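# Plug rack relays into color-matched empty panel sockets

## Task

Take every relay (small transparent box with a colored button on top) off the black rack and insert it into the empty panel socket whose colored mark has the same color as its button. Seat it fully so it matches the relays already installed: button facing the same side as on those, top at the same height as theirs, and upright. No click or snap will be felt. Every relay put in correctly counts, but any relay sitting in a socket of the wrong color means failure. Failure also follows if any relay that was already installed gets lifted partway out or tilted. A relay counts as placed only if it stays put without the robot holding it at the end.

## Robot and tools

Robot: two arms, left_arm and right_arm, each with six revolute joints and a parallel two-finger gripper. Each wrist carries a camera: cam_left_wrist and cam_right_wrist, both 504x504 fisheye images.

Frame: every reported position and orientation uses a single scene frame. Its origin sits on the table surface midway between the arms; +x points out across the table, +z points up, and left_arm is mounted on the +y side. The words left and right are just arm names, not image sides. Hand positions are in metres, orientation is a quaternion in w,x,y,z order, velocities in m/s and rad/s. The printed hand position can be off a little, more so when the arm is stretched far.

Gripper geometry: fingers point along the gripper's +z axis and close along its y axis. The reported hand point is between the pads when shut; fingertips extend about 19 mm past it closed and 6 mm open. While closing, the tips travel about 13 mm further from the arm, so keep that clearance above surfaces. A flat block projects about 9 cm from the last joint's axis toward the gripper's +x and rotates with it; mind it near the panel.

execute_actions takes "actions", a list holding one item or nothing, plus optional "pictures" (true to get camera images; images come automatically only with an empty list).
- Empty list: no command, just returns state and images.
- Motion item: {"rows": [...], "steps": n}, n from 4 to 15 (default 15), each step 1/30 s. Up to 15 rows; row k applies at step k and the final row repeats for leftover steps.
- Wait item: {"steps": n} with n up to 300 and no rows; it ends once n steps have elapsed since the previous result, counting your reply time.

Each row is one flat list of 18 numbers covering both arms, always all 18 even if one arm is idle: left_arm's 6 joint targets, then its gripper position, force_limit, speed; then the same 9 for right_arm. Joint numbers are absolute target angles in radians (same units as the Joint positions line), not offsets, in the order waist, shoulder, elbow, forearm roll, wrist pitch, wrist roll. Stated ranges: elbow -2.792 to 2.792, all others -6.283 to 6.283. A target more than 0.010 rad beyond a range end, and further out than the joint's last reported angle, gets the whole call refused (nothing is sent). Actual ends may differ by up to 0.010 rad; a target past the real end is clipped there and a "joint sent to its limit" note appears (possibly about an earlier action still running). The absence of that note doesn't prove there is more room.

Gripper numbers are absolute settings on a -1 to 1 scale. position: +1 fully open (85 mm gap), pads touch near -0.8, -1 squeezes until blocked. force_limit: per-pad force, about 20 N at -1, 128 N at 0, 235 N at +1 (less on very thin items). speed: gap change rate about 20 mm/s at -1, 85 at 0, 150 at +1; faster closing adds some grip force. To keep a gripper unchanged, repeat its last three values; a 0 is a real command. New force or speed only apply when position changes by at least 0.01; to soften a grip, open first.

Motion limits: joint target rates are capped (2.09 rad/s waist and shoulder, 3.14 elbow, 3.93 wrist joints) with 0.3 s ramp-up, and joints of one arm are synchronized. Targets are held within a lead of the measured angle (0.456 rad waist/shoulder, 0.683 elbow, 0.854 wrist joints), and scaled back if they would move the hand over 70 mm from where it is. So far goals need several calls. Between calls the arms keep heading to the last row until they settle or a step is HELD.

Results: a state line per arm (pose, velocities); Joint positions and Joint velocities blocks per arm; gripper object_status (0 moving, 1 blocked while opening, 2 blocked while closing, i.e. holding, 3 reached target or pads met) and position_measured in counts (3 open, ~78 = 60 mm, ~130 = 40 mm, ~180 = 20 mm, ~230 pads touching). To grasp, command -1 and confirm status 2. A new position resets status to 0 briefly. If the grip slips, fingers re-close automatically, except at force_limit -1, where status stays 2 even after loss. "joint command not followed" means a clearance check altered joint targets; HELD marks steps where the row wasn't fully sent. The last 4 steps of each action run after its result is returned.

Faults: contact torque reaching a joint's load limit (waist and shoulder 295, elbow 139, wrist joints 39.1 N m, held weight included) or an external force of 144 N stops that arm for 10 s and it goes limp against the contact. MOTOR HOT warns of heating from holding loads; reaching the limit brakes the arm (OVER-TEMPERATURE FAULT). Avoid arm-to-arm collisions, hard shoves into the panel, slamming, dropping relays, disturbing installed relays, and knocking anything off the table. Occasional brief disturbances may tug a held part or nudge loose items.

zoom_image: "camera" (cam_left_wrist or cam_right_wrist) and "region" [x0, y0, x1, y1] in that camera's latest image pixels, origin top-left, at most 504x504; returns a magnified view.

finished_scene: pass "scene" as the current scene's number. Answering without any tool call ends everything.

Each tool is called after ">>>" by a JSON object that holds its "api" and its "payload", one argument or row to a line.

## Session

>>> {"api": "execute_actions", "payload": {
  "actions": []
}}

Scene clock: 0.00 s of 8400.00 s.
left_arm: end_effector_position=(+0.3663, +0.2236, +0.3516) position_measured=3 object_status=3 end_effector_quat_wxyz=(+0.070, -0.023, +0.823, -0.563) end_effector_velocity=(+0.000, +0.000, +0.000) end_effector_angular_velocity=(-0.000, +0.001, +0.001) | right_arm: end_effector_position=(+0.0251, -0.5224, +0.1134) position_measured=3 object_status=3 end_effector_quat_wxyz=(-0.226, +0.849, -0.425, -0.217) end_effector_velocity=(+0.000, +0.000, -0.000) end_effector_angular_velocity=(+0.000, -0.000, -0.000)
Joint positions: left_arm=[-0.02  -0.179  2.326 -1.302  1.311  0.622] | right_arm=[-1.318 -0.115  2.521  0.094  1.368  2.907]
Joint velocities: left_arm=[ 0.    -0.001 -0.     0.    -0.    -0.002] | right_arm=[ 0.    -0.     0.     0.001  0.    -0.   ]

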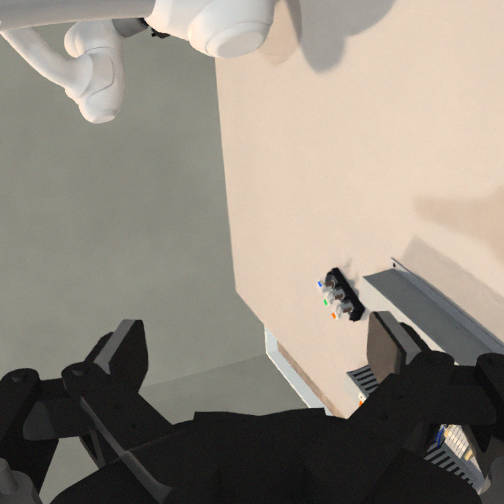

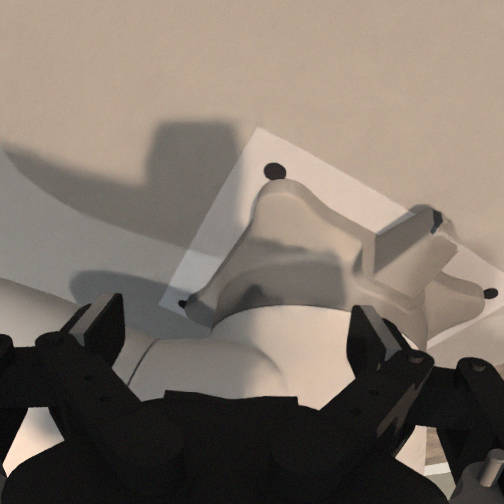

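>>> {"api": "execute_actions", "payload": {
  "actions": []
}}

Scene clock: 0.73 s of 8400.00 s.
left_arm: end_effector_position=(+0.3663, +0.2236, +0.3516) position_measured=3 object_status=3 end_effector_quat_wxyz=(+0.070, -0.023, +0.823, -0.563) end_effector_velocity=(+0.000, +0.000, +0.000) end_effector_angular_velocity=(+0.000, -0.001, -0.000) | right_arm: end_effector_position=(+0.0251, -0.5224, +0.1134) position_measured=3 object_status=3 end_effector_quat_wxyz=(-0.226, +0.849, -0.425, -0.217) end_effector_velocity=(+0.000, +0.000, -0.000) end_effector_angular_velocity=(+0.001, -0.000, +0.001)
Joint positions: left_arm=[-0.02  -0.179  2.326 -1.302  1.311  0.622] | right_arm=[-1.318 -0.115  2.521  0.094  1.368  2.907]
Joint velocities: left_arm=[ 0.     0.    -0.001 -0.    -0.     0.001] | right_arm=[ 0.001  0.001 -0.     0.     0.     0.   ]
Kept back: nothing.
Steps of this call (steps 1 to 22: nothing new was sent). Readings (joint positions | what the end effector reports):
1: left_arm=[-0.020 -0.179 2.326 -1.302 1.311 0.622] | right_arm=[-1.318 -0.115 2.521 0.094 1.368 2.907] | left_arm position_measured=3 object_status=3 | right_arm position_measured=3 object_status=3
2: left_arm=[-0.020 -0.179 2.326 -1.302 1.311 0.622] | right_arm=[-1.318 -0.115 2.521 0.094 1.368 2.907] | left_arm position_measured=3 object_status=3 | right_arm position_measured=3 object_status=3
4: left_arm=[-0.020 -0.179 2.326 -1.302 1.311 0.622] | right_arm=[-1.318 -0.115 2.521 0.094 1.368 2.907] | left_arm position_measured=3 object_status=3 | right_arm position_measured=3 object_status=3
8: left_arm=[-0.020 -0.179 2.326 -1.302 1.311 0.622] | right_arm=[-1.318 -0.115 2.521 0.094 1.368 2.907] | left_arm position_measured=3 object_status=3 | right_arm position_measured=3 object_status=3
22: the state above

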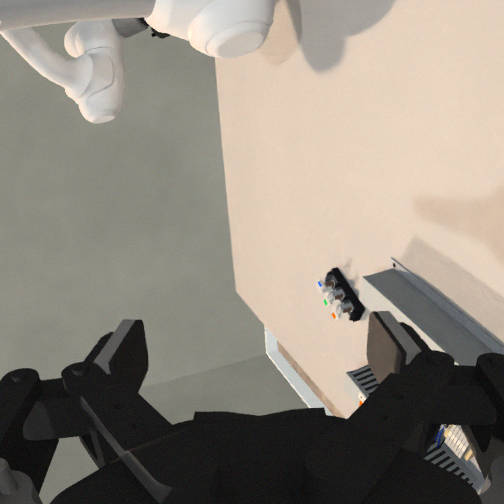

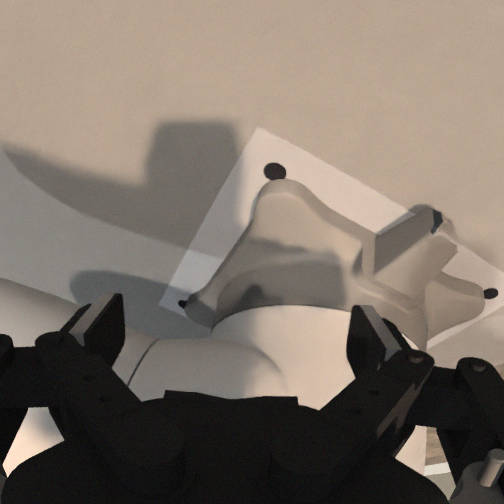

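>>> {"api": "execute_actions", "payload": {
  "actions": [
    {"rows":[[0.9,-0.1,1.9,0,1.3416,-2.96,1,0,0,-1.318,0.0,1.75,0,1.39,2.9,1,0,0]],"steps":15}
  ]
}}

>>> {"api": "execute_actions", "payload": {
  "actions": [
    {"steps":25}
  ]
}}

>>> {"api": "execute_actions", "payload": {
  "actions": [
    {"rows":[[0.9,-0.1,1.9,0,1.3416,-2.96,1,0,0,0.0995,0.2116,1.5549,0,1.375,2.9,1,0,0]],"steps":15}
  ]
}}

>>> {"api": "execute_actions", "payload": {
  "actions": [
    {"steps":30}
  ],
  "pictures": true
}}

Scene clock: 2.23 s of 8400.00 s.
left_arm: end_effector_position=(+0.4118, +0.3627, +0.3360) position_measured=3 object_status=3 end_effector_quat_wxyz=(+0.022, -0.167, +0.890, -0.425) end_effector_velocity=(+0.053, +0.534, -0.083) end_effector_angular_velocity=(+0.955, +0.946, +0.929) | right_arm: end_effector_position=(+0.0863, -0.6683, +0.1742) position_measured=3 object_status=3 end_effector_quat_wxyz=(-0.153, +0.879, -0.426, -0.146) end_effector_velocity=(+0.195, -0.465, +0.250) end_effector_angular_velocity=(-0.666, -0.239, +0.068)
Joint positions: left_arm=[ 0.185 -0.148  2.16  -0.916  1.323  0.237] | right_arm=[-1.318 -0.076  2.265  0.062  1.375  2.905]
Joint velocities: left_arm=[ 0.683  0.079 -0.424  1.271  0.03  -1.27 ] | right_arm=[-0.     0.125 -0.853 -0.102  0.025 -0.008]
Steps of this call (steps 1 to 34: nothing new was sent; steps 35 to 45: the first 11 steps of this action). Readings (joint positions | what the end effector reports):
35: left_arm=[-0.020 -0.179 2.326 -1.302 1.311 0.622] | right_arm=[-1.318 -0.115 2.521 0.094 1.368 2.907] | left_arm position_measured=3 object_status=3 | right_arm position_measured=3 object_status=3
36: left_arm=[-0.016 -0.178 2.323 -1.295 1.311 0.615] | right_arm=[-1.318 -0.114 2.516 0.093 1.368 2.907] | left_arm position_measured=3 object_status=3 | right_arm position_measured=3 object_status=3
38: left_arm=[0.013 -0.173 2.295 -1.239 1.313 0.559] | right_arm=[-1.318 -0.107 2.471 0.087 1.369 2.907] | left_arm position_measured=3 object_status=3 | right_arm position_measured=3 object_status=3
42: left_arm=[0.115 -0.157 2.208 -1.049 1.319 0.369] | right_arm=[-1.318 -0.088 2.352 0.072 1.373 2.906] | left_arm position_measured=3 object_status=3 | right_arm position_measured=3 object_status=3
45: the state above

Scene clock: 3.07 s of 8400.00 s.
left_arm: end_effector_position=(+0.2948, +0.7665, +0.3250) position_measured=3 object_status=3 end_effector_quat_wxyz=(+0.027, +0.805, -0.587, +0.086) end_effector_velocity=(-0.246, +0.328, +0.042) end_effector_angular_velocity=(+0.220, +0.641, +2.558) | right_arm: end_effector_position=(+0.1867, -0.9137, +0.3736) position_measured=3 object_status=3 end_effector_quat_wxyz=(+0.000, +0.906, -0.423, +0.001) end_effector_velocity=(-0.000, -0.000, +0.001) end_effector_angular_velocity=(-0.002, -0.001, -0.000)
Joint positions: left_arm=[ 0.734 -0.109  1.951 -0.182  1.338 -1.011] | right_arm=[-1.318  0.     1.75  -0.     1.39   2.9  ]
Joint velocities: left_arm=[ 0.523  0.03  -0.16   0.567  0.013 -2.224] | right_arm=[-0.001 -0.001 -0.001 -0.    -0.    -0.   ]
Kept back: nothing.
Steps of this call (steps 1 to 4: the last 4 steps of your previous action; steps 5 to 25: the robot went on to your last target). Readings (joint positions | what the end effector reports):
1: left_arm=[0.208 -0.146 2.146 -0.873 1.324 0.194] | right_arm=[-1.318 -0.072 2.236 0.058 1.376 2.905] | left_arm position_measured=3 object_status=3 | right_arm position_measured=3 object_status=3
2: left_arm=[0.231 -0.143 2.133 -0.831 1.325 0.151] | right_arm=[-1.318 -0.067 2.207 0.055 1.377 2.904] | left_arm position_measured=3 object_status=3 | right_arm position_measured=3 object_status=3
4: left_arm=[0.275 -0.139 2.110 -0.748 1.326 0.068] | right_arm=[-1.318 -0.059 2.149 0.048 1.378 2.904] | left_arm position_measured=3 object_status=3 | right_arm position_measured=3 object_status=3
8: left_arm=[0.365 -0.131 2.069 -0.604 1.329 -0.101] | right_arm=[-1.318 -0.042 2.033 0.034 1.382 2.903] | left_arm position_measured=3 object_status=3 | right_arm position_measured=3 object_status=3
25: the state above

Scene clock: 3.43 s of 8400.00 s.
left_arm: end_effector_position=(+0.2183, +0.8505, +0.3401) position_measured=3 object_status=3 end_effector_quat_wxyz=(+0.009, +1.000, +0.010, +0.009) end_effector_velocity=(-0.099, +0.089, +0.021) end_effector_angular_velocity=(+0.066, +0.191, +3.817) | right_arm: end_effector_position=(+0.3193, -0.8831, +0.3675) position_measured=3 object_status=3 end_effector_quat_wxyz=(+0.000, +0.948, -0.319, +0.000) end_effector_velocity=(+0.442, +0.207, -0.023) end_effector_angular_velocity=(+0.000, +0.001, +0.786)
Joint positions: left_arm=[ 0.877 -0.101  1.907 -0.025  1.341 -2.187] | right_arm=[-1.095  0.088  1.669 -0.     1.384  2.9  ]
Joint velocities: left_arm=[ 0.165  0.009 -0.049  0.181  0.003 -3.695] | right_arm=[ 0.786  0.237 -0.218 -0.001 -0.017  0.   ]
Steps of this call (steps 1 to 11: the first 11 steps of this action). Readings (joint positions | what the end effector reports):
1: left_arm=[0.751 -0.108 1.946 -0.163 1.338 -1.089] | right_arm=[-1.318 0.000 1.750 -0.000 1.390 2.900] | left_arm position_measured=3 object_status=3 | right_arm position_measured=3 object_status=3
2: left_arm=[0.768 -0.108 1.941 -0.144 1.339 -1.171] | right_arm=[-1.314 0.002 1.748 -0.000 1.390 2.900] | left_arm position_measured=3 object_status=3 | right_arm position_measured=3 object_status=3
4: left_arm=[0.799 -0.106 1.931 -0.110 1.339 -1.355] | right_arm=[-1.284 0.016 1.735 -0.000 1.390 2.900] | left_arm position_measured=3 object_status=3 | right_arm position_measured=3 object_status=3
8: left_arm=[0.852 -0.103 1.915 -0.052 1.341 -1.811] | right_arm=[-1.175 0.062 1.693 -0.000 1.386 2.900] | left_arm position_measured=3 object_status=3 | right_arm position_measured=3 object_status=3
11: the state above

Scene clock: 4.43 s of 8400.00 s.
left_arm: end_effector_position=(+0.2042, +0.8628, +0.3432) position_measured=3 object_status=3 end_effector_quat_wxyz=(+0.000, +0.919, +0.394, -0.000) end_effector_velocity=(+0.000, +0.000, -0.000) end_effector_angular_velocity=(-0.000, +0.000, -0.001) | right_arm: end_effector_position=(+0.5797, -0.4790, +0.3539) position_measured=3 object_status=3 end_effector_quat_wxyz=(+0.000, +0.998, +0.062, +0.000) end_effector_velocity=(+0.053, +0.497, -0.005) end_effector_angular_velocity=(-0.000, -0.000, +0.749)
Joint positions: left_arm=[ 0.9   -0.1    1.9    0.     1.342 -2.96 ] | right_arm=[-0.322  0.193  1.572 -0.     1.376  2.9  ]
Joint velocities: left_arm=[ 0.     0.    -0.     0.     0.     0.001] | right_arm=[ 0.749  0.034 -0.031 -0.    -0.003 -0.   ]
Kept back: nothing.
Steps of this call (steps 1 to 4: the last 4 steps of your previous action; steps 5 to 30: the robot went on to your last target). Readings (joint positions | what the end effector reports):
1: left_arm=[0.882 -0.101 1.906 -0.020 1.341 -2.312] | right_arm=[-1.069 0.096 1.662 -0.000 1.384 2.900] | left_arm position_measured=3 object_status=3 | right_arm position_measured=3 object_status=3
2: left_arm=[0.886 -0.101 1.904 -0.015 1.341 -2.435] | right_arm=[-1.042 0.103 1.655 -0.000 1.383 2.900] | left_arm position_measured=3 object_status=3 | right_arm position_measured=3 object_status=3
4: left_arm=[0.892 -0.100 1.902 -0.008 1.341 -2.649] | right_arm=[-0.990 0.116 1.643 -0.000 1.382 2.900] | left_arm position_measured=3 object_status=3 | right_arm position_measured=3 object_status=3
8: left_arm=[0.899 -0.100 1.900 -0.001 1.342 -2.912] | right_arm=[-0.885 0.138 1.623 -0.000 1.381 2.900] | left_arm position_measured=3 object_status=3 | right_arm position_measured=3 object_status=3
30: the state above

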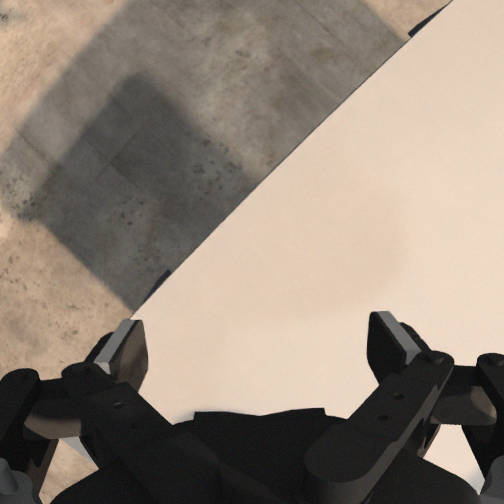

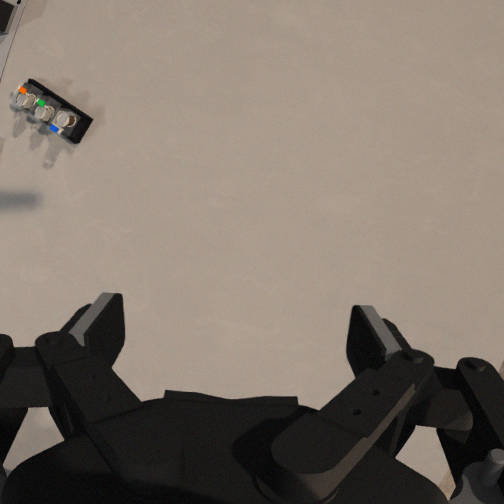

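>>> {"api": "execute_actions", "payload": {
  "actions": [
    {"steps":25}
  ],
  "pictures": true
}}

Scene clock: 5.27 s of 8400.00 s.
left_arm: end_effector_position=(+0.2042, +0.8628, +0.3432) position_measured=3 object_status=3 end_effector_quat_wxyz=(+0.000, +0.919, +0.394, -0.000) end_effector_velocity=(-0.001, -0.000, -0.001) end_effector_angular_velocity=(-0.001, +0.001, +0.001) | right_arm: end_effector_position=(+0.5503, -0.1992, +0.3508) position_measured=3 object_status=3 end_effector_quat_wxyz=(-0.000, +0.963, +0.269, +0.000) end_effector_velocity=(-0.000, +0.000, +0.000) end_effector_angular_velocity=(+0.000, -0.000, +0.001)
Joint positions: left_arm=[ 0.9   -0.1    1.9    0.     1.342 -2.96 ] | right_arm=[0.099 0.212 1.555 0.    1.375 2.9  ]
Joint velocities: left_arm=[ 0.001 -0.001  0.001 -0.     0.     0.   ] | right_arm=[ 0.001 -0.     0.     0.     0.     0.   ]
Kept back: nothing.
Steps of this call (steps 1 to 25: the robot went on to your last target). Readings (joint positions | what the end effector reports):
1: left_arm=[0.900 -0.100 1.900 0.000 1.342 -2.960] | right_arm=[-0.296 0.194 1.571 -0.000 1.376 2.900] | left_arm position_measured=3 object_status=3 | right_arm position_measured=3 object_status=3
2: left_arm=[0.900 -0.100 1.900 0.000 1.342 -2.960] | right_arm=[-0.271 0.195 1.570 -0.000 1.376 2.900] | left_arm position_measured=3 object_status=3 | right_arm position_measured=3 object_status=3
4: left_arm=[0.900 -0.100 1.900 0.000 1.342 -2.960] | right_arm=[-0.221 0.197 1.568 -0.000 1.376 2.900] | left_arm position_measured=3 object_status=3 | right_arm position_measured=3 object_status=3
8: left_arm=[0.900 -0.100 1.900 0.000 1.342 -2.960] | right_arm=[-0.120 0.202 1.564 -0.000 1.376 2.900] | left_arm position_measured=3 object_status=3 | right_arm position_measured=3 object_status=3
25: the state above

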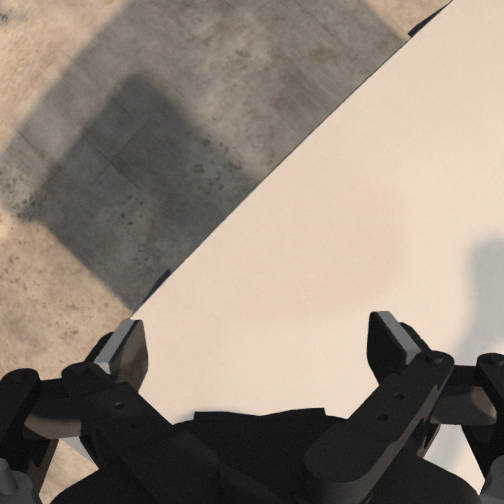

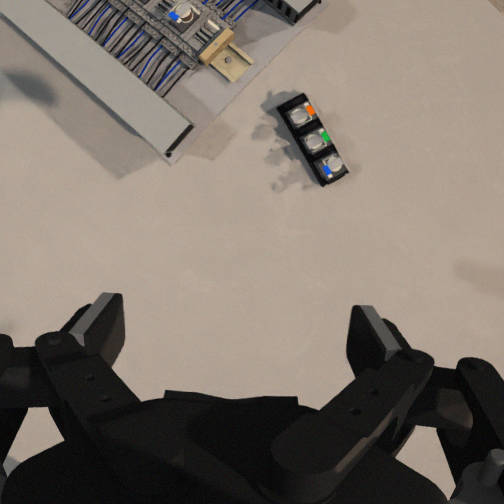

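>>> {"api": "execute_actions", "payload": {
  "actions": [
    {"rows":[[0.9,-0.1,1.9,0,1.3416,-2.96,1,0,0,0.2069,0.3848,1.3245,0,1.4323,3.0075,1,0,0]],"steps":15}
  ]
}}

>>> {"api": "execute_actions", "payload": {
  "actions": [
    {"steps":15}
  ],
  "pictures": true
}}

Scene clock: 5.90 s of 8400.00 s.
left_arm: end_effector_position=(+0.2042, +0.8628, +0.3432) position_measured=3 object_status=3 end_effector_quat_wxyz=(+0.000, +0.919, +0.394, -0.000) end_effector_velocity=(-0.000, -0.001, -0.000) end_effector_angular_velocity=(-0.001, +0.001, +0.001) | right_arm: end_effector_position=(+0.6195, -0.0905, +0.3503) position_measured=3 object_status=3 end_effector_quat_wxyz=(+0.000, +0.963, +0.269, -0.000) end_effector_velocity=(+0.041, +0.083, -0.008) end_effector_angular_velocity=(-0.002, +0.004, +0.001)
Joint positions: left_arm=[ 0.9   -0.1    1.9    0.     1.342 -2.96 ] | right_arm=[ 0.206  0.383  1.328 -0.     1.431  3.006]
Joint velocities: left_arm=[-0.    -0.001  0.001 -0.     0.001 -0.001] | right_arm=[ 0.077  0.124 -0.162 -0.     0.042  0.076]
Steps of this call (steps 1 to 8: the robot went on to your last target; steps 9 to 19: the first 11 steps of this action). Readings (joint positions | what the end effector reports):
9: left_arm=[0.900 -0.100 1.900 0.000 1.342 -2.960] | right_arm=[0.100 0.212 1.555 0.000 1.375 2.900] | left_arm position_measured=3 object_status=3 | right_arm position_measured=3 object_status=3
10: left_arm=[0.900 -0.100 1.900 0.000 1.342 -2.960] | right_arm=[0.102 0.215 1.549 -0.000 1.376 2.902] | left_arm position_measured=3 object_status=3 | right_arm position_measured=3 object_status=3
12: left_arm=[0.900 -0.100 1.900 0.000 1.342 -2.960] | right_arm=[0.121 0.245 1.509 -0.000 1.386 2.921] | left_arm position_measured=3 object_status=3 | right_arm position_measured=3 object_status=3
16: left_arm=[0.900 -0.100 1.900 0.000 1.342 -2.960] | right_arm=[0.180 0.341 1.383 -0.000 1.417 2.980] | left_arm position_measured=3 object_status=3 | right_arm position_measured=3 object_status=3
19: the state above

Scene clock: 6.40 s of 8400.00 s.
left_arm: end_effector_position=(+0.2042, +0.8628, +0.3432) position_measured=3 object_status=3 end_effector_quat_wxyz=(+0.000, +0.919, +0.394, -0.000) end_effector_velocity=(+0.000, -0.000, -0.000) end_effector_angular_velocity=(+0.000, -0.000, +0.000) | right_arm: end_effector_position=(+0.6202, -0.0892, +0.3507) position_measured=3 object_status=3 end_effector_quat_wxyz=(+0.000, +0.963, +0.269, -0.000) end_effector_velocity=(-0.000, -0.000, +0.001) end_effector_angular_velocity=(+0.001, -0.000, -0.001)
Joint positions: left_arm=[ 0.9   -0.1    1.9    0.     1.342 -2.96 ] | right_arm=[ 0.207  0.385  1.325 -0.     1.432  3.007]
Joint velocities: left_arm=[-0.    -0.     0.    -0.    -0.001 -0.001] | right_arm=[-0.001 -0.001  0.     0.001  0.     0.   ]
Kept back: nothing.
Steps of this call (steps 1 to 4: the last 4 steps of your previous action; steps 5 to 15: the robot went on to your last target). Readings (joint positions | what the end effector reports):
1: left_arm=[0.900 -0.100 1.900 0.000 1.342 -2.960] | right_arm=[0.207 0.385 1.325 -0.000 1.432 3.007] | left_arm position_measured=3 object_status=3 | right_arm position_measured=3 object_status=3
2: left_arm=[0.900 -0.100 1.900 0.000 1.342 -2.960] | right_arm=[0.207 0.385 1.325 -0.000 1.432 3.007] | left_arm position_measured=3 object_status=3 | right_arm position_measured=3 object_status=3
4: left_arm=[0.900 -0.100 1.900 0.000 1.342 -2.960] | right_arm=[0.207 0.385 1.325 -0.000 1.432 3.007] | left_arm position_measured=3 object_status=3 | right_arm position_measured=3 object_status=3
8: left_arm=[0.900 -0.100 1.900 0.000 1.342 -2.960] | right_arm=[0.207 0.385 1.325 -0.000 1.432 3.007] | left_arm position_measured=3 object_status=3 | right_arm position_measured=3 object_status=3
15: the state above
All arms were judged still, so your last target was given up. Only a new action makes them travel on or press farther. Fingers that are still opening or closing keep moving.

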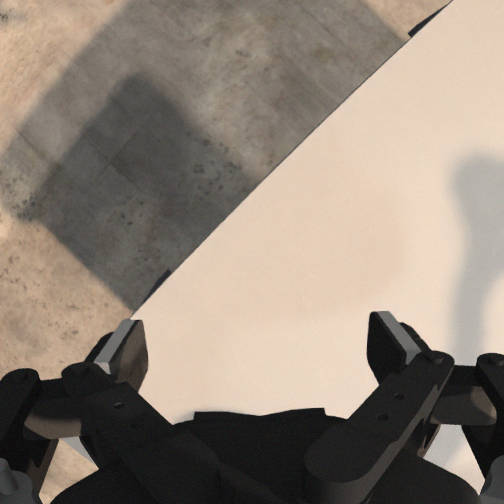

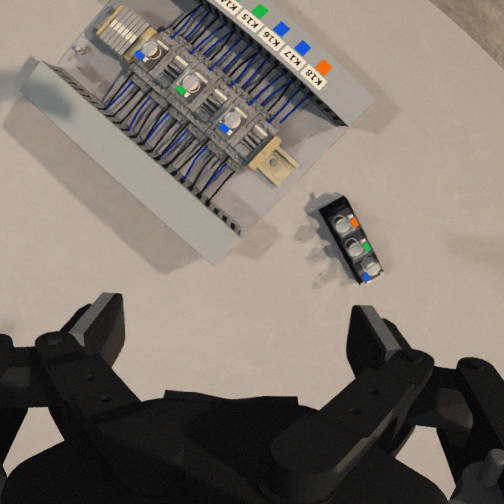

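>>> {"api": "zoom_image", "payload": {
  "camera": "cam_right_wrist",
  "region": [60,0,400,300]
}}

Region (60, 0, 400, 300) of cam_right_wrist's 504x504 image, scaled by 1.482, with more detail than that image has; it fills the top 445 rows of this view, and the rest is white.

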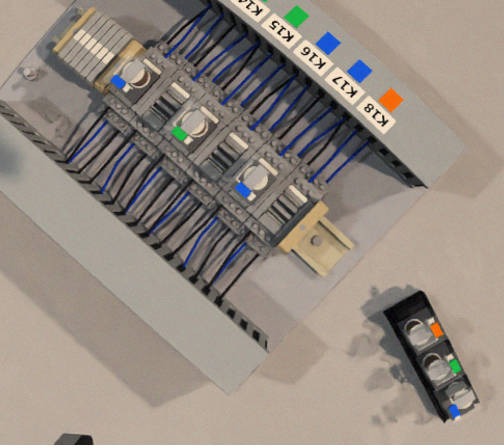

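>>> {"api": "execute_actions", "payload": {
  "actions": [
    {"rows":[[0.9,-0.1,1.9,0,1.3416,-2.96,1,0,0,0.0277,0.3769,1.6756,0,1.0891,2.4123,0.3,0,0]],"steps":15}
  ]
}}

>>> {"api": "execute_actions", "payload": {
  "actions": [
    {"steps":18}
  ],
  "pictures": true
}}

Scene clock: 7.90 s of 8400.00 s.
left_arm: end_effector_position=(+0.2042, +0.8628, +0.3432) position_measured=3 object_status=3 end_effector_quat_wxyz=(+0.000, +0.919, +0.394, -0.000) end_effector_velocity=(-0.000, +0.000, -0.000) end_effector_angular_velocity=(+0.000, -0.000, +0.001) | right_arm: end_effector_position=(+0.6235, -0.1812, +0.2342) position_measured=64 object_status=0 end_effector_quat_wxyz=(-0.000, +0.919, +0.393, -0.000) end_effector_velocity=(-0.050, -0.327, -0.390) end_effector_angular_velocity=(+0.001, -0.000, +0.910)
Joint positions: left_arm=[ 0.9   -0.1    1.9    0.     1.342 -2.96 ] | right_arm=[0.093 0.38  1.547 0.    1.215 2.63 ]
Joint velocities: left_arm=[ 0.001 -0.     0.001  0.    -0.001 -0.   ] | right_arm=[-0.396 -0.018  0.77   0.    -0.753 -1.306]
Steps of this call (steps 1 to 34: nothing new was sent; steps 35 to 45: the first 11 steps of this action). Readings (joint positions | what the end effector reports):
35: left_arm=[0.900 -0.100 1.900 0.000 1.342 -2.960] | right_arm=[0.207 0.385 1.325 0.000 1.432 3.007] | left_arm position_measured=3 object_status=3 | right_arm position_measured=3 object_status=0
36: left_arm=[0.900 -0.100 1.900 0.000 1.342 -2.960] | right_arm=[0.205 0.385 1.328 0.000 1.429 3.001] | left_arm position_measured=3 object_status=3 | right_arm position_measured=4 object_status=0
38: left_arm=[0.900 -0.100 1.900 0.000 1.342 -2.960] | right_arm=[0.188 0.384 1.362 0.000 1.396 2.944] | left_arm position_measured=3 object_status=3 | right_arm position_measured=13 object_status=0
42: left_arm=[0.900 -0.100 1.900 0.000 1.342 -2.960] | right_arm=[0.133 0.382 1.469 0.000 1.292 2.763] | left_arm position_measured=3 object_status=3 | right_arm position_measured=41 object_status=0
45: the state above

Scene clock: 8.50 s of 8400.00 s.
left_arm: end_effector_position=(+0.2042, +0.8628, +0.3432) position_measured=3 object_status=3 end_effector_quat_wxyz=(+0.000, +0.919, +0.394, -0.000) end_effector_velocity=(-0.000, -0.000, -0.000) end_effector_angular_velocity=(-0.001, +0.001, +0.000) | right_arm: end_effector_position=(+0.6093, -0.2352, +0.1709) position_measured=91 object_status=3 end_effector_quat_wxyz=(+0.000, +0.887, +0.462, +0.000) end_effector_velocity=(-0.000, +0.000, +0.001) end_effector_angular_velocity=(+0.000, -0.001, +0.000)
Joint positions: left_arm=[ 0.9   -0.1    1.9    0.     1.342 -2.96 ] | right_arm=[ 0.028  0.377  1.676 -0.     1.089  2.412]
Joint velocities: left_arm=[ 0.    -0.     0.    -0.     0.001 -0.   ] | right_arm=[ 0.    -0.001  0.     0.    -0.    -0.   ]
Kept back: nothing.
Steps of this call (steps 1 to 4: the last 4 steps of your previous action; steps 5 to 18: the robot went on to your last target). Readings (joint positions | what the end effector reports):
1: left_arm=[0.900 -0.100 1.900 0.000 1.342 -2.960] | right_arm=[0.080 0.379 1.573 0.000 1.189 2.586] | left_arm position_measured=3 object_status=3 | right_arm position_measured=71 object_status=0
2: left_arm=[0.900 -0.100 1.900 0.000 1.342 -2.960] | right_arm=[0.066 0.379 1.600 0.000 1.164 2.541] | left_arm position_measured=3 object_status=3 | right_arm position_measured=78 object_status=0
4: left_arm=[0.900 -0.100 1.900 0.000 1.342 -2.960] | right_arm=[0.042 0.378 1.648 -0.000 1.116 2.459] | left_arm position_measured=3 object_status=3 | right_arm position_measured=88 object_status=0
8: left_arm=[0.900 -0.100 1.900 0.000 1.342 -2.960] | right_arm=[0.028 0.377 1.675 -0.000 1.089 2.413] | left_arm position_measured=3 object_status=3 | right_arm position_measured=91 object_status=0
18: the state above

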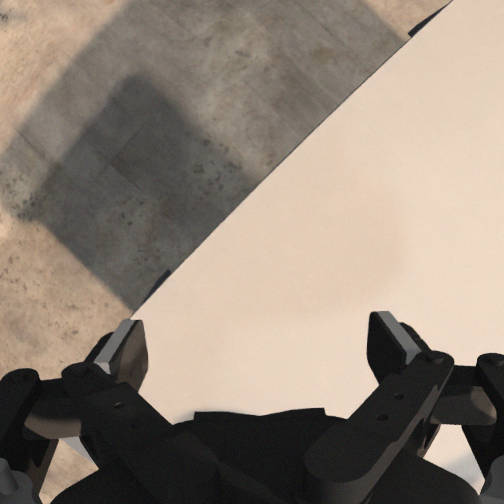

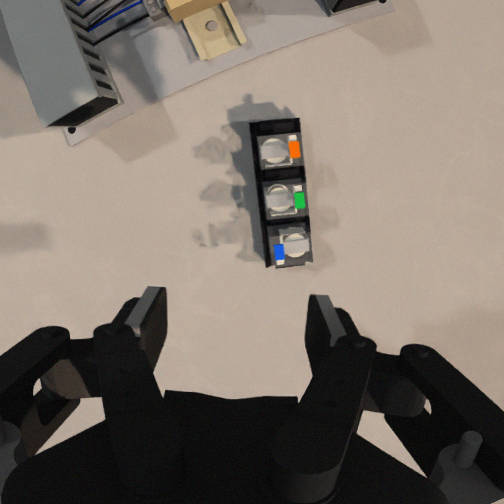

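>>> {"api": "execute_actions", "payload": {
  "actions": [
    {"rows":[[0.9,-0.1,1.9,0,1.3416,-2.96,1,0,0,-0.0198,0.4305,1.6877,0,1.0234,2.2548,-0.2,0,0]],"steps":15}
  ]
}}

>>> {"api": "execute_actions", "payload": {
  "actions": [
    {"steps":8}
  ],
  "pictures": true
}}

Scene clock: 9.10 s of 8400.00 s.
left_arm: end_effector_position=(+0.2042, +0.8628, +0.3432) position_measured=3 object_status=3 end_effector_quat_wxyz=(+0.000, +0.919, +0.394, -0.000) end_effector_velocity=(+0.000, +0.000, -0.000) end_effector_angular_velocity=(+0.000, -0.000, -0.001) | right_arm: end_effector_position=(+0.6303, -0.2662, +0.1256) position_measured=149 object_status=0 end_effector_quat_wxyz=(-0.000, +0.860, +0.510, -0.000) end_effector_velocity=(-0.000, +0.001, -0.001) end_effector_angular_velocity=(-0.000, +0.000, +0.003)
Joint positions: left_arm=[ 0.9   -0.1    1.9    0.     1.342 -2.96 ] | right_arm=[-0.02   0.431  1.688  0.     1.023  2.255]
Joint velocities: left_arm=[-0.     0.001  0.    -0.    -0.001  0.   ] | right_arm=[ 0.001  0.001  0.    -0.    -0.    -0.001]
Steps of this call (steps 1 to 7: the robot went on to your last target; steps 8 to 18: the first 11 steps of this action). Readings (joint positions | what the end effector reports):
8: left_arm=[0.900 -0.100 1.900 0.000 1.342 -2.960] | right_arm=[0.028 0.377 1.676 0.000 1.089 2.412] | left_arm position_measured=3 object_status=3 | right_arm position_measured=91 object_status=0
9: left_arm=[0.900 -0.100 1.900 0.000 1.342 -2.960] | right_arm=[0.026 0.379 1.676 0.000 1.086 2.405] | left_arm position_measured=3 object_status=3 | right_arm position_measured=92 object_status=0
11: left_arm=[0.900 -0.100 1.900 0.000 1.342 -2.960] | right_arm=[0.009 0.398 1.680 0.000 1.062 2.348] | left_arm position_measured=3 object_status=3 | right_arm position_measured=101 object_status=0
15: left_arm=[0.900 -0.100 1.900 0.000 1.342 -2.960] | right_arm=[-0.020 0.431 1.688 0.000 1.024 2.256] | left_arm position_measured=3 object_status=3 | right_arm position_measured=129 object_status=0
18: the state above

Scene clock: 9.37 s of 8400.00 s.
left_arm: end_effector_position=(+0.2042, +0.8628, +0.3432) position_measured=3 object_status=3 end_effector_quat_wxyz=(+0.000, +0.919, +0.394, -0.000) end_effector_velocity=(-0.000, +0.000, +0.000) end_effector_angular_velocity=(+0.000, -0.000, -0.000) | right_arm: end_effector_position=(+0.6303, -0.2662, +0.1257) position_measured=154 object_status=0 end_effector_quat_wxyz=(-0.000, +0.860, +0.510, -0.000) end_effector_velocity=(+0.000, -0.001, +0.000) end_effector_angular_velocity=(-0.000, -0.000, -0.001)
Joint positions: left_arm=[ 0.9   -0.1    1.9    0.     1.342 -2.96 ] | right_arm=[-0.02   0.431  1.688  0.     1.023  2.255]
Joint velocities: left_arm=[ 0.    -0.    -0.    -0.     0.     0.001] | right_arm=[-0.001 -0.     0.    -0.    -0.    -0.   ]
Kept back: nothing.
Steps of this call (steps 1 to 4: the last 4 steps of your previous action; steps 5 to 8: the robot went on to your last target). Readings (joint positions | what the end effector reports):
1: left_arm=[0.900 -0.100 1.900 0.000 1.342 -2.960] | right_arm=[-0.020 0.431 1.688 0.000 1.023 2.255] | left_arm position_measured=3 object_status=3 | right_arm position_measured=151 object_status=0
2: left_arm=[0.900 -0.100 1.900 0.000 1.342 -2.960] | right_arm=[-0.020 0.431 1.688 0.000 1.023 2.255] | left_arm position_measured=3 object_status=3 | right_arm position_measured=153 object_status=0
4: left_arm=[0.900 -0.100 1.900 0.000 1.342 -2.960] | right_arm=[-0.020 0.431 1.688 0.000 1.023 2.255] | left_arm position_measured=3 object_status=3 | right_arm position_measured=154 object_status=0
8: the state above

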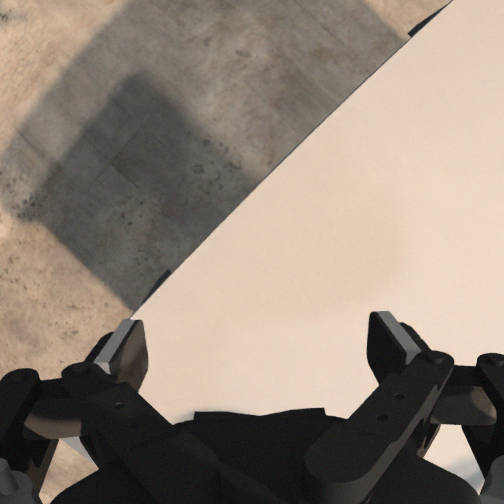

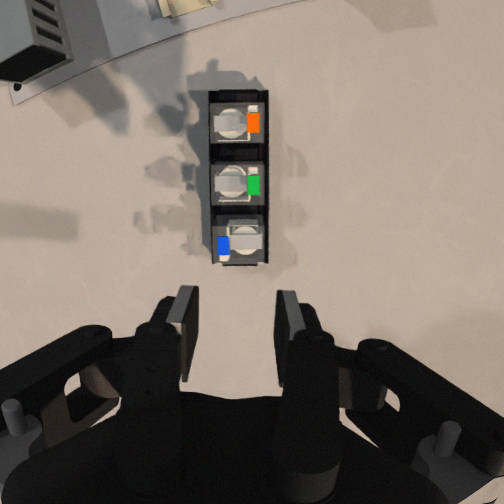

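>>> {"api": "execute_actions", "payload": {
  "actions": [
    {"rows":[[0.9,-0.1,1.9,0,1.3416,-2.96,1,0,0,-0.0169,0.4597,1.7058,0,0.9761,2.2577,-0.2,0,0]],"steps":12}
  ]
}}

>>> {"api": "execute_actions", "payload": {
  "actions": [
    {"steps":8}
  ],
  "pictures": true
}}

>>> {"api": "zoom_image", "payload": {
  "camera": "cam_right_wrist",
  "region": [130,130,360,360]
}}

Scene clock: 9.83 s of 8400.00 s.
left_arm: end_effector_position=(+0.2042, +0.8628, +0.3432) position_measured=3 object_status=3 end_effector_quat_wxyz=(+0.000, +0.919, +0.394, -0.000) end_effector_velocity=(-0.000, +0.000, +0.000) end_effector_angular_velocity=(+0.000, -0.000, -0.002) | right_arm: end_effector_position=(+0.6319, -0.2638, +0.0958) position_measured=154 object_status=3 end_effector_quat_wxyz=(+0.000, +0.860, +0.510, -0.000) end_effector_velocity=(+0.001, +0.001, +0.001) end_effector_angular_velocity=(+0.004, -0.003, -0.005)
Joint positions: left_arm=[ 0.9   -0.1    1.9    0.     1.342 -2.96 ] | right_arm=[-0.017  0.46   1.706 -0.     0.976  2.257]
Joint velocities: left_arm=[ 0.001 -0.    -0.001 -0.     0.001  0.002] | right_arm=[-0.    -0.001 -0.     0.004 -0.002  0.002]
Steps of this call (steps 1 to 6: the robot went on to your last target; steps 7 to 14: the first 8 steps of this action). Readings (joint positions | what the end effector reports):
7: left_arm=[0.900 -0.100 1.900 0.000 1.342 -2.960] | right_arm=[-0.020 0.431 1.688 0.000 1.023 2.255] | left_arm position_measured=3 object_status=3 | right_arm position_measured=154 object_status=3
8: left_arm=[0.900 -0.100 1.900 0.000 1.342 -2.960] | right_arm=[-0.019 0.433 1.689 0.000 1.017 2.255] | left_arm position_measured=3 object_status=3 | right_arm position_measured=154 object_status=3
10: left_arm=[0.900 -0.100 1.900 0.000 1.342 -2.960] | right_arm=[-0.017 0.454 1.703 -0.000 0.984 2.256] | left_arm position_measured=3 object_status=3 | right_arm position_measured=154 object_status=3
14: the state above

Scene clock: 10.10 s of 8400.00 s.
left_arm: end_effector_position=(+0.2042, +0.8628, +0.3432) position_measured=3 object_status=3 end_effector_quat_wxyz=(+0.000, +0.919, +0.394, -0.000) end_effector_velocity=(-0.001, +0.000, +0.000) end_effector_angular_velocity=(-0.000, +0.000, +0.002) | right_arm: end_effector_position=(+0.6319, -0.2637, +0.0958) position_measured=154 object_status=3 end_effector_quat_wxyz=(+0.000, +0.860, +0.510, +0.000) end_effector_velocity=(-0.000, +0.000, -0.000) end_effector_angular_velocity=(-0.000, +0.000, -0.000)
Joint positions: left_arm=[ 0.9   -0.1    1.9    0.     1.342 -2.96 ] | right_arm=[-0.017  0.46   1.706 -0.     0.976  2.258]
Joint velocities: left_arm=[ 0.001 -0.     0.    -0.     0.    -0.001] | right_arm=[ 0.  0.  0. -0. -0.  0.]
Kept back: nothing.
Steps of this call (steps 1 to 4: the last 4 steps of your previous action; steps 5 to 8: the robot went on to your last target). Readings (joint positions | what the end effector reports):
1: left_arm=[0.900 -0.100 1.900 0.000 1.342 -2.960] | right_arm=[-0.017 0.460 1.706 -0.000 0.976 2.258] | left_arm position_measured=3 object_status=3 | right_arm position_measured=154 object_status=3
2: left_arm=[0.900 -0.100 1.900 0.000 1.342 -2.960] | right_arm=[-0.017 0.460 1.706 -0.000 0.976 2.258] | left_arm position_measured=3 object_status=3 | right_arm position_measured=154 object_status=3
4: left_arm=[0.900 -0.100 1.900 0.000 1.342 -2.960] | right_arm=[-0.017 0.460 1.706 -0.000 0.976 2.258] | left_arm position_measured=3 object_status=3 | right_arm position_measured=154 object_status=3
8: the state above

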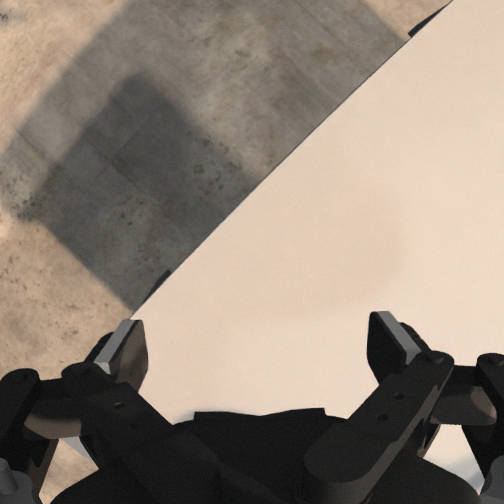

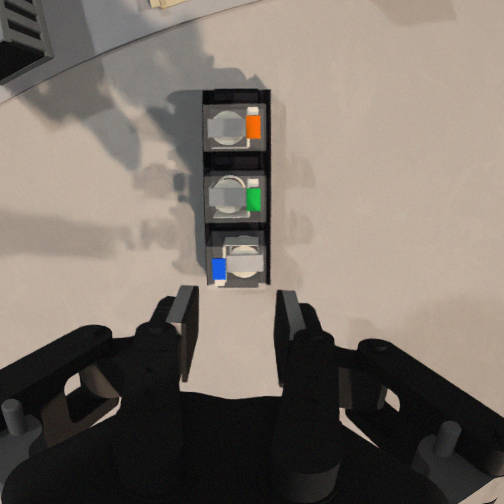

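Region (130, 130, 360, 360) of cam_right_wrist's 504x504 image, scaled by 2.191, with more detail than that image has.

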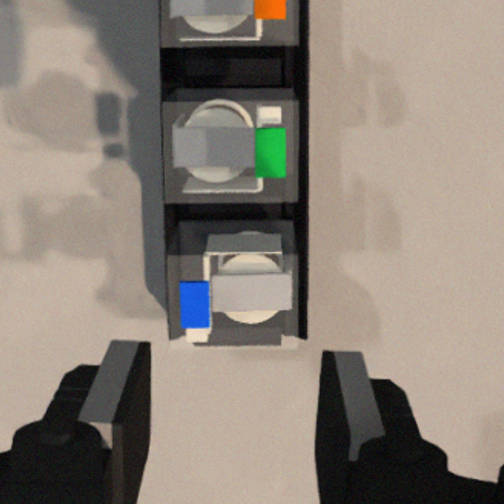

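>>> {"api": "execute_actions", "payload": {
  "actions": [
    {"rows":[[0.9,-0.1,1.9,0,1.3416,-2.96,1,0,0,-0.0127,0.4866,1.7167,0,0.9383,2.2619,-0.2,0,0]],"steps":12}
  ]
}}

>>> {"api": "execute_actions", "payload": {
  "actions": [
    {"steps":8}
  ],
  "pictures": true
}}

>>> {"api": "zoom_image", "payload": {
  "camera": "cam_right_wrist",
  "region": [130,130,360,360]
}}

Scene clock: 10.73 s of 8400.00 s.
left_arm: end_effector_position=(+0.2042, +0.8628, +0.3432) position_measured=3 object_status=3 end_effector_quat_wxyz=(+0.000, +0.919, +0.394, -0.000) end_effector_velocity=(+0.000, -0.000, -0.000) end_effector_angular_velocity=(+0.001, -0.000, +0.001) | right_arm: end_effector_position=(+0.6337, -0.2602, +0.0708) position_measured=154 object_status=3 end_effector_quat_wxyz=(-0.000, +0.860, +0.510, -0.000) end_effector_velocity=(+0.001, -0.000, +0.000) end_effector_angular_velocity=(-0.001, -0.002, +0.000)
Joint positions: left_arm=[ 0.9   -0.1    1.9    0.     1.342 -2.96 ] | right_arm=[-0.013  0.487  1.717  0.     0.938  2.262]
Joint velocities: left_arm=[-0.001 -0.     0.     0.    -0.001 -0.001] | right_arm=[-0.001  0.    -0.001 -0.001 -0.001  0.   ]
Steps of this call (steps 1 to 11: the robot went on to your last target; steps 12 to 19: the first 8 steps of this action). Readings (joint positions | what the end effector reports):
12: left_arm=[0.900 -0.100 1.900 0.000 1.342 -2.960] | right_arm=[-0.017 0.460 1.706 0.000 0.976 2.258] | left_arm position_measured=3 object_status=3 | right_arm position_measured=154 object_status=3
13: left_arm=[0.900 -0.100 1.900 0.000 1.342 -2.960] | right_arm=[-0.016 0.463 1.707 0.000 0.970 2.258] | left_arm position_measured=3 object_status=3 | right_arm position_measured=154 object_status=3
15: left_arm=[0.900 -0.100 1.900 0.000 1.342 -2.960] | right_arm=[-0.013 0.483 1.716 0.000 0.944 2.261] | left_arm position_measured=3 object_status=3 | right_arm position_measured=154 object_status=3
19: the state above

Scene clock: 11.00 s of 8400.00 s.
left_arm: end_effector_position=(+0.2042, +0.8628, +0.3432) position_measured=3 object_status=3 end_effector_quat_wxyz=(+0.000, +0.919, +0.394, -0.000) end_effector_velocity=(+0.001, -0.000, +0.000) end_effector_angular_velocity=(+0.000, -0.000, -0.002) | right_arm: end_effector_position=(+0.6337, -0.2602, +0.0708) position_measured=154 object_status=3 end_effector_quat_wxyz=(-0.000, +0.860, +0.510, -0.000) end_effector_velocity=(-0.000, +0.001, -0.000) end_effector_angular_velocity=(+0.000, +0.000, +0.001)
Joint positions: left_arm=[ 0.9   -0.1    1.9    0.     1.342 -2.96 ] | right_arm=[-0.013  0.487  1.717  0.     0.938  2.262]
Joint velocities: left_arm=[-0.001 -0.    -0.     0.     0.     0.001] | right_arm=[ 0.001  0.    -0.     0.    -0.     0.   ]
Kept back: nothing.
Steps of this call (steps 1 to 4: the last 4 steps of your previous action; steps 5 to 8: the robot went on to your last target). Readings (joint positions | what the end effector reports):
1: left_arm=[0.900 -0.100 1.900 0.000 1.342 -2.960] | right_arm=[-0.013 0.487 1.717 0.000 0.938 2.262] | left_arm position_measured=3 object_status=3 | right_arm position_measured=154 object_status=3
2: left_arm=[0.900 -0.100 1.900 0.000 1.342 -2.960] | right_arm=[-0.013 0.487 1.717 0.000 0.938 2.262] | left_arm position_measured=3 object_status=3 | right_arm position_measured=154 object_status=3
4: left_arm=[0.900 -0.100 1.900 0.000 1.342 -2.960] | right_arm=[-0.013 0.487 1.717 0.000 0.938 2.262] | left_arm position_measured=3 object_status=3 | right_arm position_measured=154 object_status=3
8: the state above

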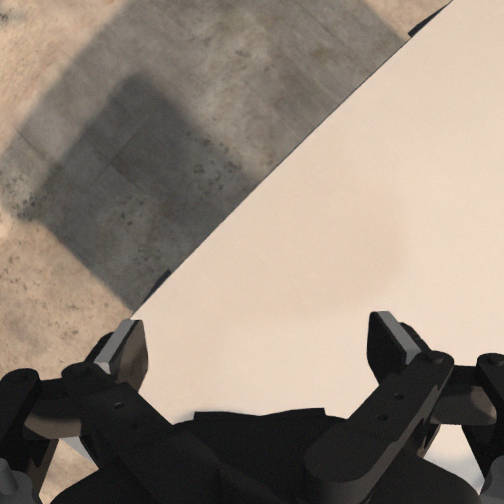

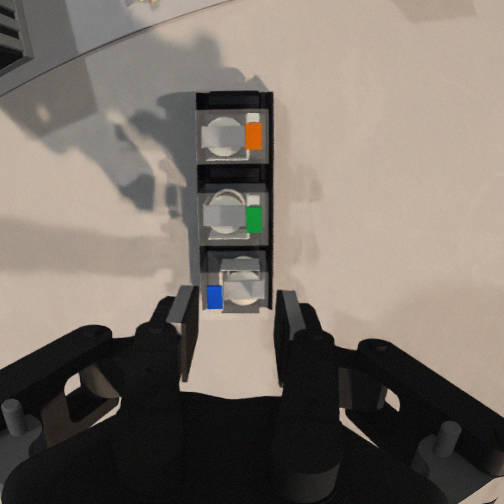

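Region (130, 130, 360, 360) of cam_right_wrist's 504x504 image, scaled by 2.191, with more detail than that image has.

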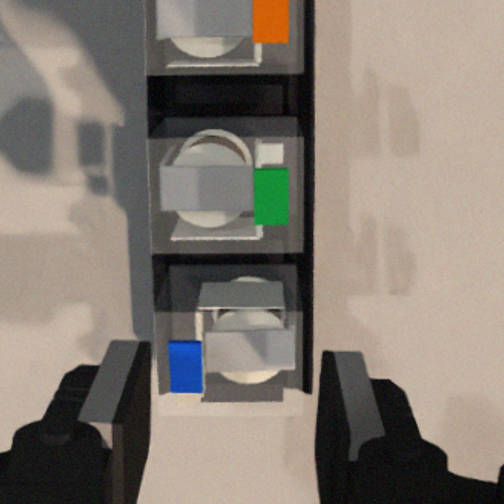

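>>> {"api": "execute_actions", "payload": {
  "actions": [
    {"rows":[[0.9,-0.1,1.9,0,1.3416,-2.96,1,0,0,-0.0118,0.4855,1.7185,0,0.9376,2.2628,-0.2,0,0],[0.9,-0.1,1.9,0,1.3416,-2.96,1,0,0,-0.0118,0.4855,1.7185,0,0.9376,2.2628,-0.2,0,0],[0.9,-0.1,1.9,0,1.3416,-2.96,1,0,0,-0.0118,0.495,1.7243,0,0.9223,2.2628,-0.2,0,0],[0.9,-0.1,1.9,0,1.3416,-2.96,1,0,0,-0.0118,0.495,1.7243,0,0.9223,2.2628,-0.2,0,0],[0.9,-0.1,1.9,0,1.3416,-2.96,1,0,0,-0.0118,0.5044,1.73,0,0.9072,2.2628,-0.2,0,0]],"steps":13}
  ]
}}

>>> {"api": "execute_actions", "payload": {
  "actions": [
    {"steps":6}
  ],
  "pictures": true
}}

>>> {"api": "zoom_image", "payload": {
  "camera": "cam_right_wrist",
  "region": [130,130,360,360]
}}

Scene clock: 11.73 s of 8400.00 s.
left_arm: end_effector_position=(+0.2042, +0.8628, +0.3432) position_measured=3 object_status=3 end_effector_quat_wxyz=(+0.000, +0.919, +0.394, -0.000) end_effector_velocity=(-0.001, -0.000, +0.000) end_effector_angular_velocity=(-0.001, +0.001, +0.001) | right_arm: end_effector_position=(+0.6327, -0.2597, +0.0520) position_measured=154 object_status=3 end_effector_quat_wxyz=(+0.000, +0.860, +0.510, +0.000) end_effector_velocity=(+0.002, +0.001, +0.000) end_effector_angular_velocity=(+0.001, -0.006, +0.001)
Joint positions: left_arm=[ 0.9   -0.1    1.9    0.     1.342 -2.96 ] | right_arm=[-0.012  0.504  1.73  -0.     0.907  2.263]
Joint velocities: left_arm=[ 0.001 -0.    -0.     0.     0.002 -0.   ] | right_arm=[ 0.    -0.    -0.    -0.    -0.006  0.   ]
Steps of this call (steps 1 to 13: the robot went on to your last target; steps 14 to 22: the first 9 steps of this action). Readings (joint positions | what the end effector reports):
14: left_arm=[0.900 -0.100 1.900 0.000 1.342 -2.960] | right_arm=[-0.013 0.487 1.717 -0.000 0.938 2.262] | left_arm position_measured=3 object_status=3 | right_arm position_measured=154 object_status=3
15: left_arm=[0.900 -0.100 1.900 0.000 1.342 -2.960] | right_arm=[-0.012 0.486 1.717 -0.000 0.938 2.262] | left_arm position_measured=3 object_status=3 | right_arm position_measured=154 object_status=3
17: left_arm=[0.900 -0.100 1.900 0.000 1.342 -2.960] | right_arm=[-0.012 0.488 1.720 -0.000 0.932 2.263] | left_arm position_measured=3 object_status=3 | right_arm position_measured=154 object_status=3
21: left_arm=[0.900 -0.100 1.900 0.000 1.342 -2.960] | right_arm=[-0.012 0.504 1.730 -0.000 0.908 2.263] | left_arm position_measured=3 object_status=3 | right_arm position_measured=154 object_status=3
22: the state above

Scene clock: 11.93 s of 8400.00 s.
left_arm: end_effector_position=(+0.2042, +0.8628, +0.3432) position_measured=3 object_status=3 end_effector_quat_wxyz=(+0.000, +0.919, +0.394, -0.000) end_effector_velocity=(+0.000, -0.000, -0.001) end_effector_angular_velocity=(-0.001, +0.000, -0.001) | right_arm: end_effector_position=(+0.6328, -0.2597, +0.0519) position_measured=154 object_status=3 end_effector_quat_wxyz=(+0.000, +0.860, +0.510, +0.000) end_effector_velocity=(-0.000, -0.001, -0.001) end_effector_angular_velocity=(-0.001, +0.001, -0.001)
Joint positions: left_arm=[ 0.9   -0.1    1.9    0.     1.342 -2.96 ] | right_arm=[-0.012  0.504  1.73  -0.     0.907  2.263]
Joint velocities: left_arm=[-0.001  0.     0.001  0.    -0.     0.   ] | right_arm=[-0.001  0.001  0.    -0.001 -0.     0.   ]
Kept back: nothing.
Steps of this call (steps 1 to 4: the last 4 steps of your previous action; steps 5 to 6: the robot went on to your last target). Readings (joint positions | what the end effector reports):
1: left_arm=[0.900 -0.100 1.900 0.000 1.342 -2.960] | right_arm=[-0.012 0.504 1.730 -0.000 0.907 2.263] | left_arm position_measured=3 object_status=3 | right_arm position_measured=154 object_status=3
2: left_arm=[0.900 -0.100 1.900 0.000 1.342 -2.960] | right_arm=[-0.012 0.504 1.730 -0.000 0.907 2.263] | left_arm position_measured=3 object_status=3 | right_arm position_measured=154 object_status=3
4: left_arm=[0.900 -0.100 1.900 0.000 1.342 -2.960] | right_arm=[-0.012 0.504 1.730 -0.000 0.907 2.263] | left_arm position_measured=3 object_status=3 | right_arm position_measured=154 object_status=3
6: the state above

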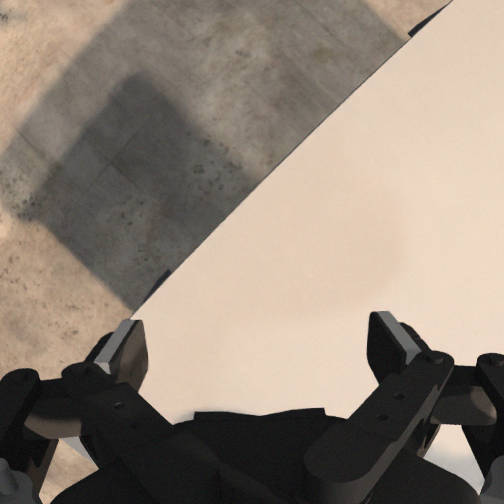

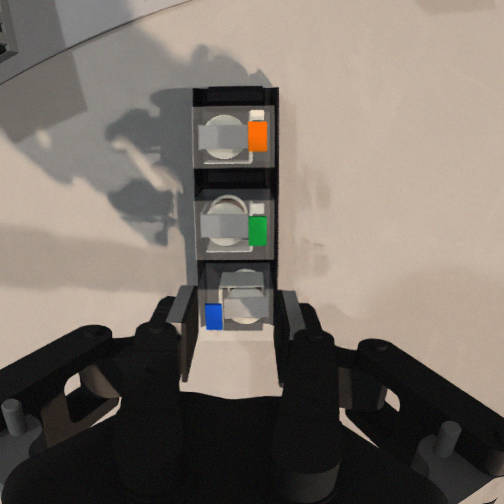

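Region (130, 130, 360, 360) of cam_right_wrist's 504x504 image, scaled by 2.191, with more detail than that image has.

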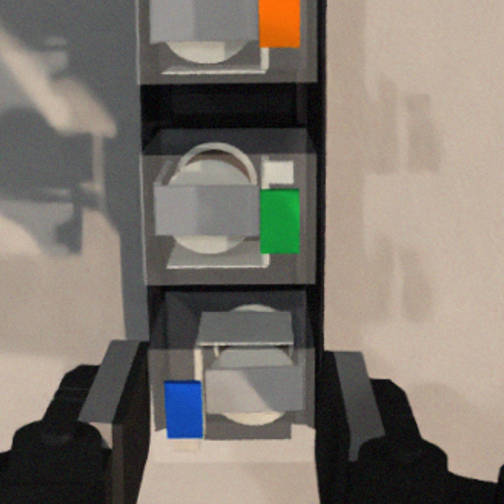

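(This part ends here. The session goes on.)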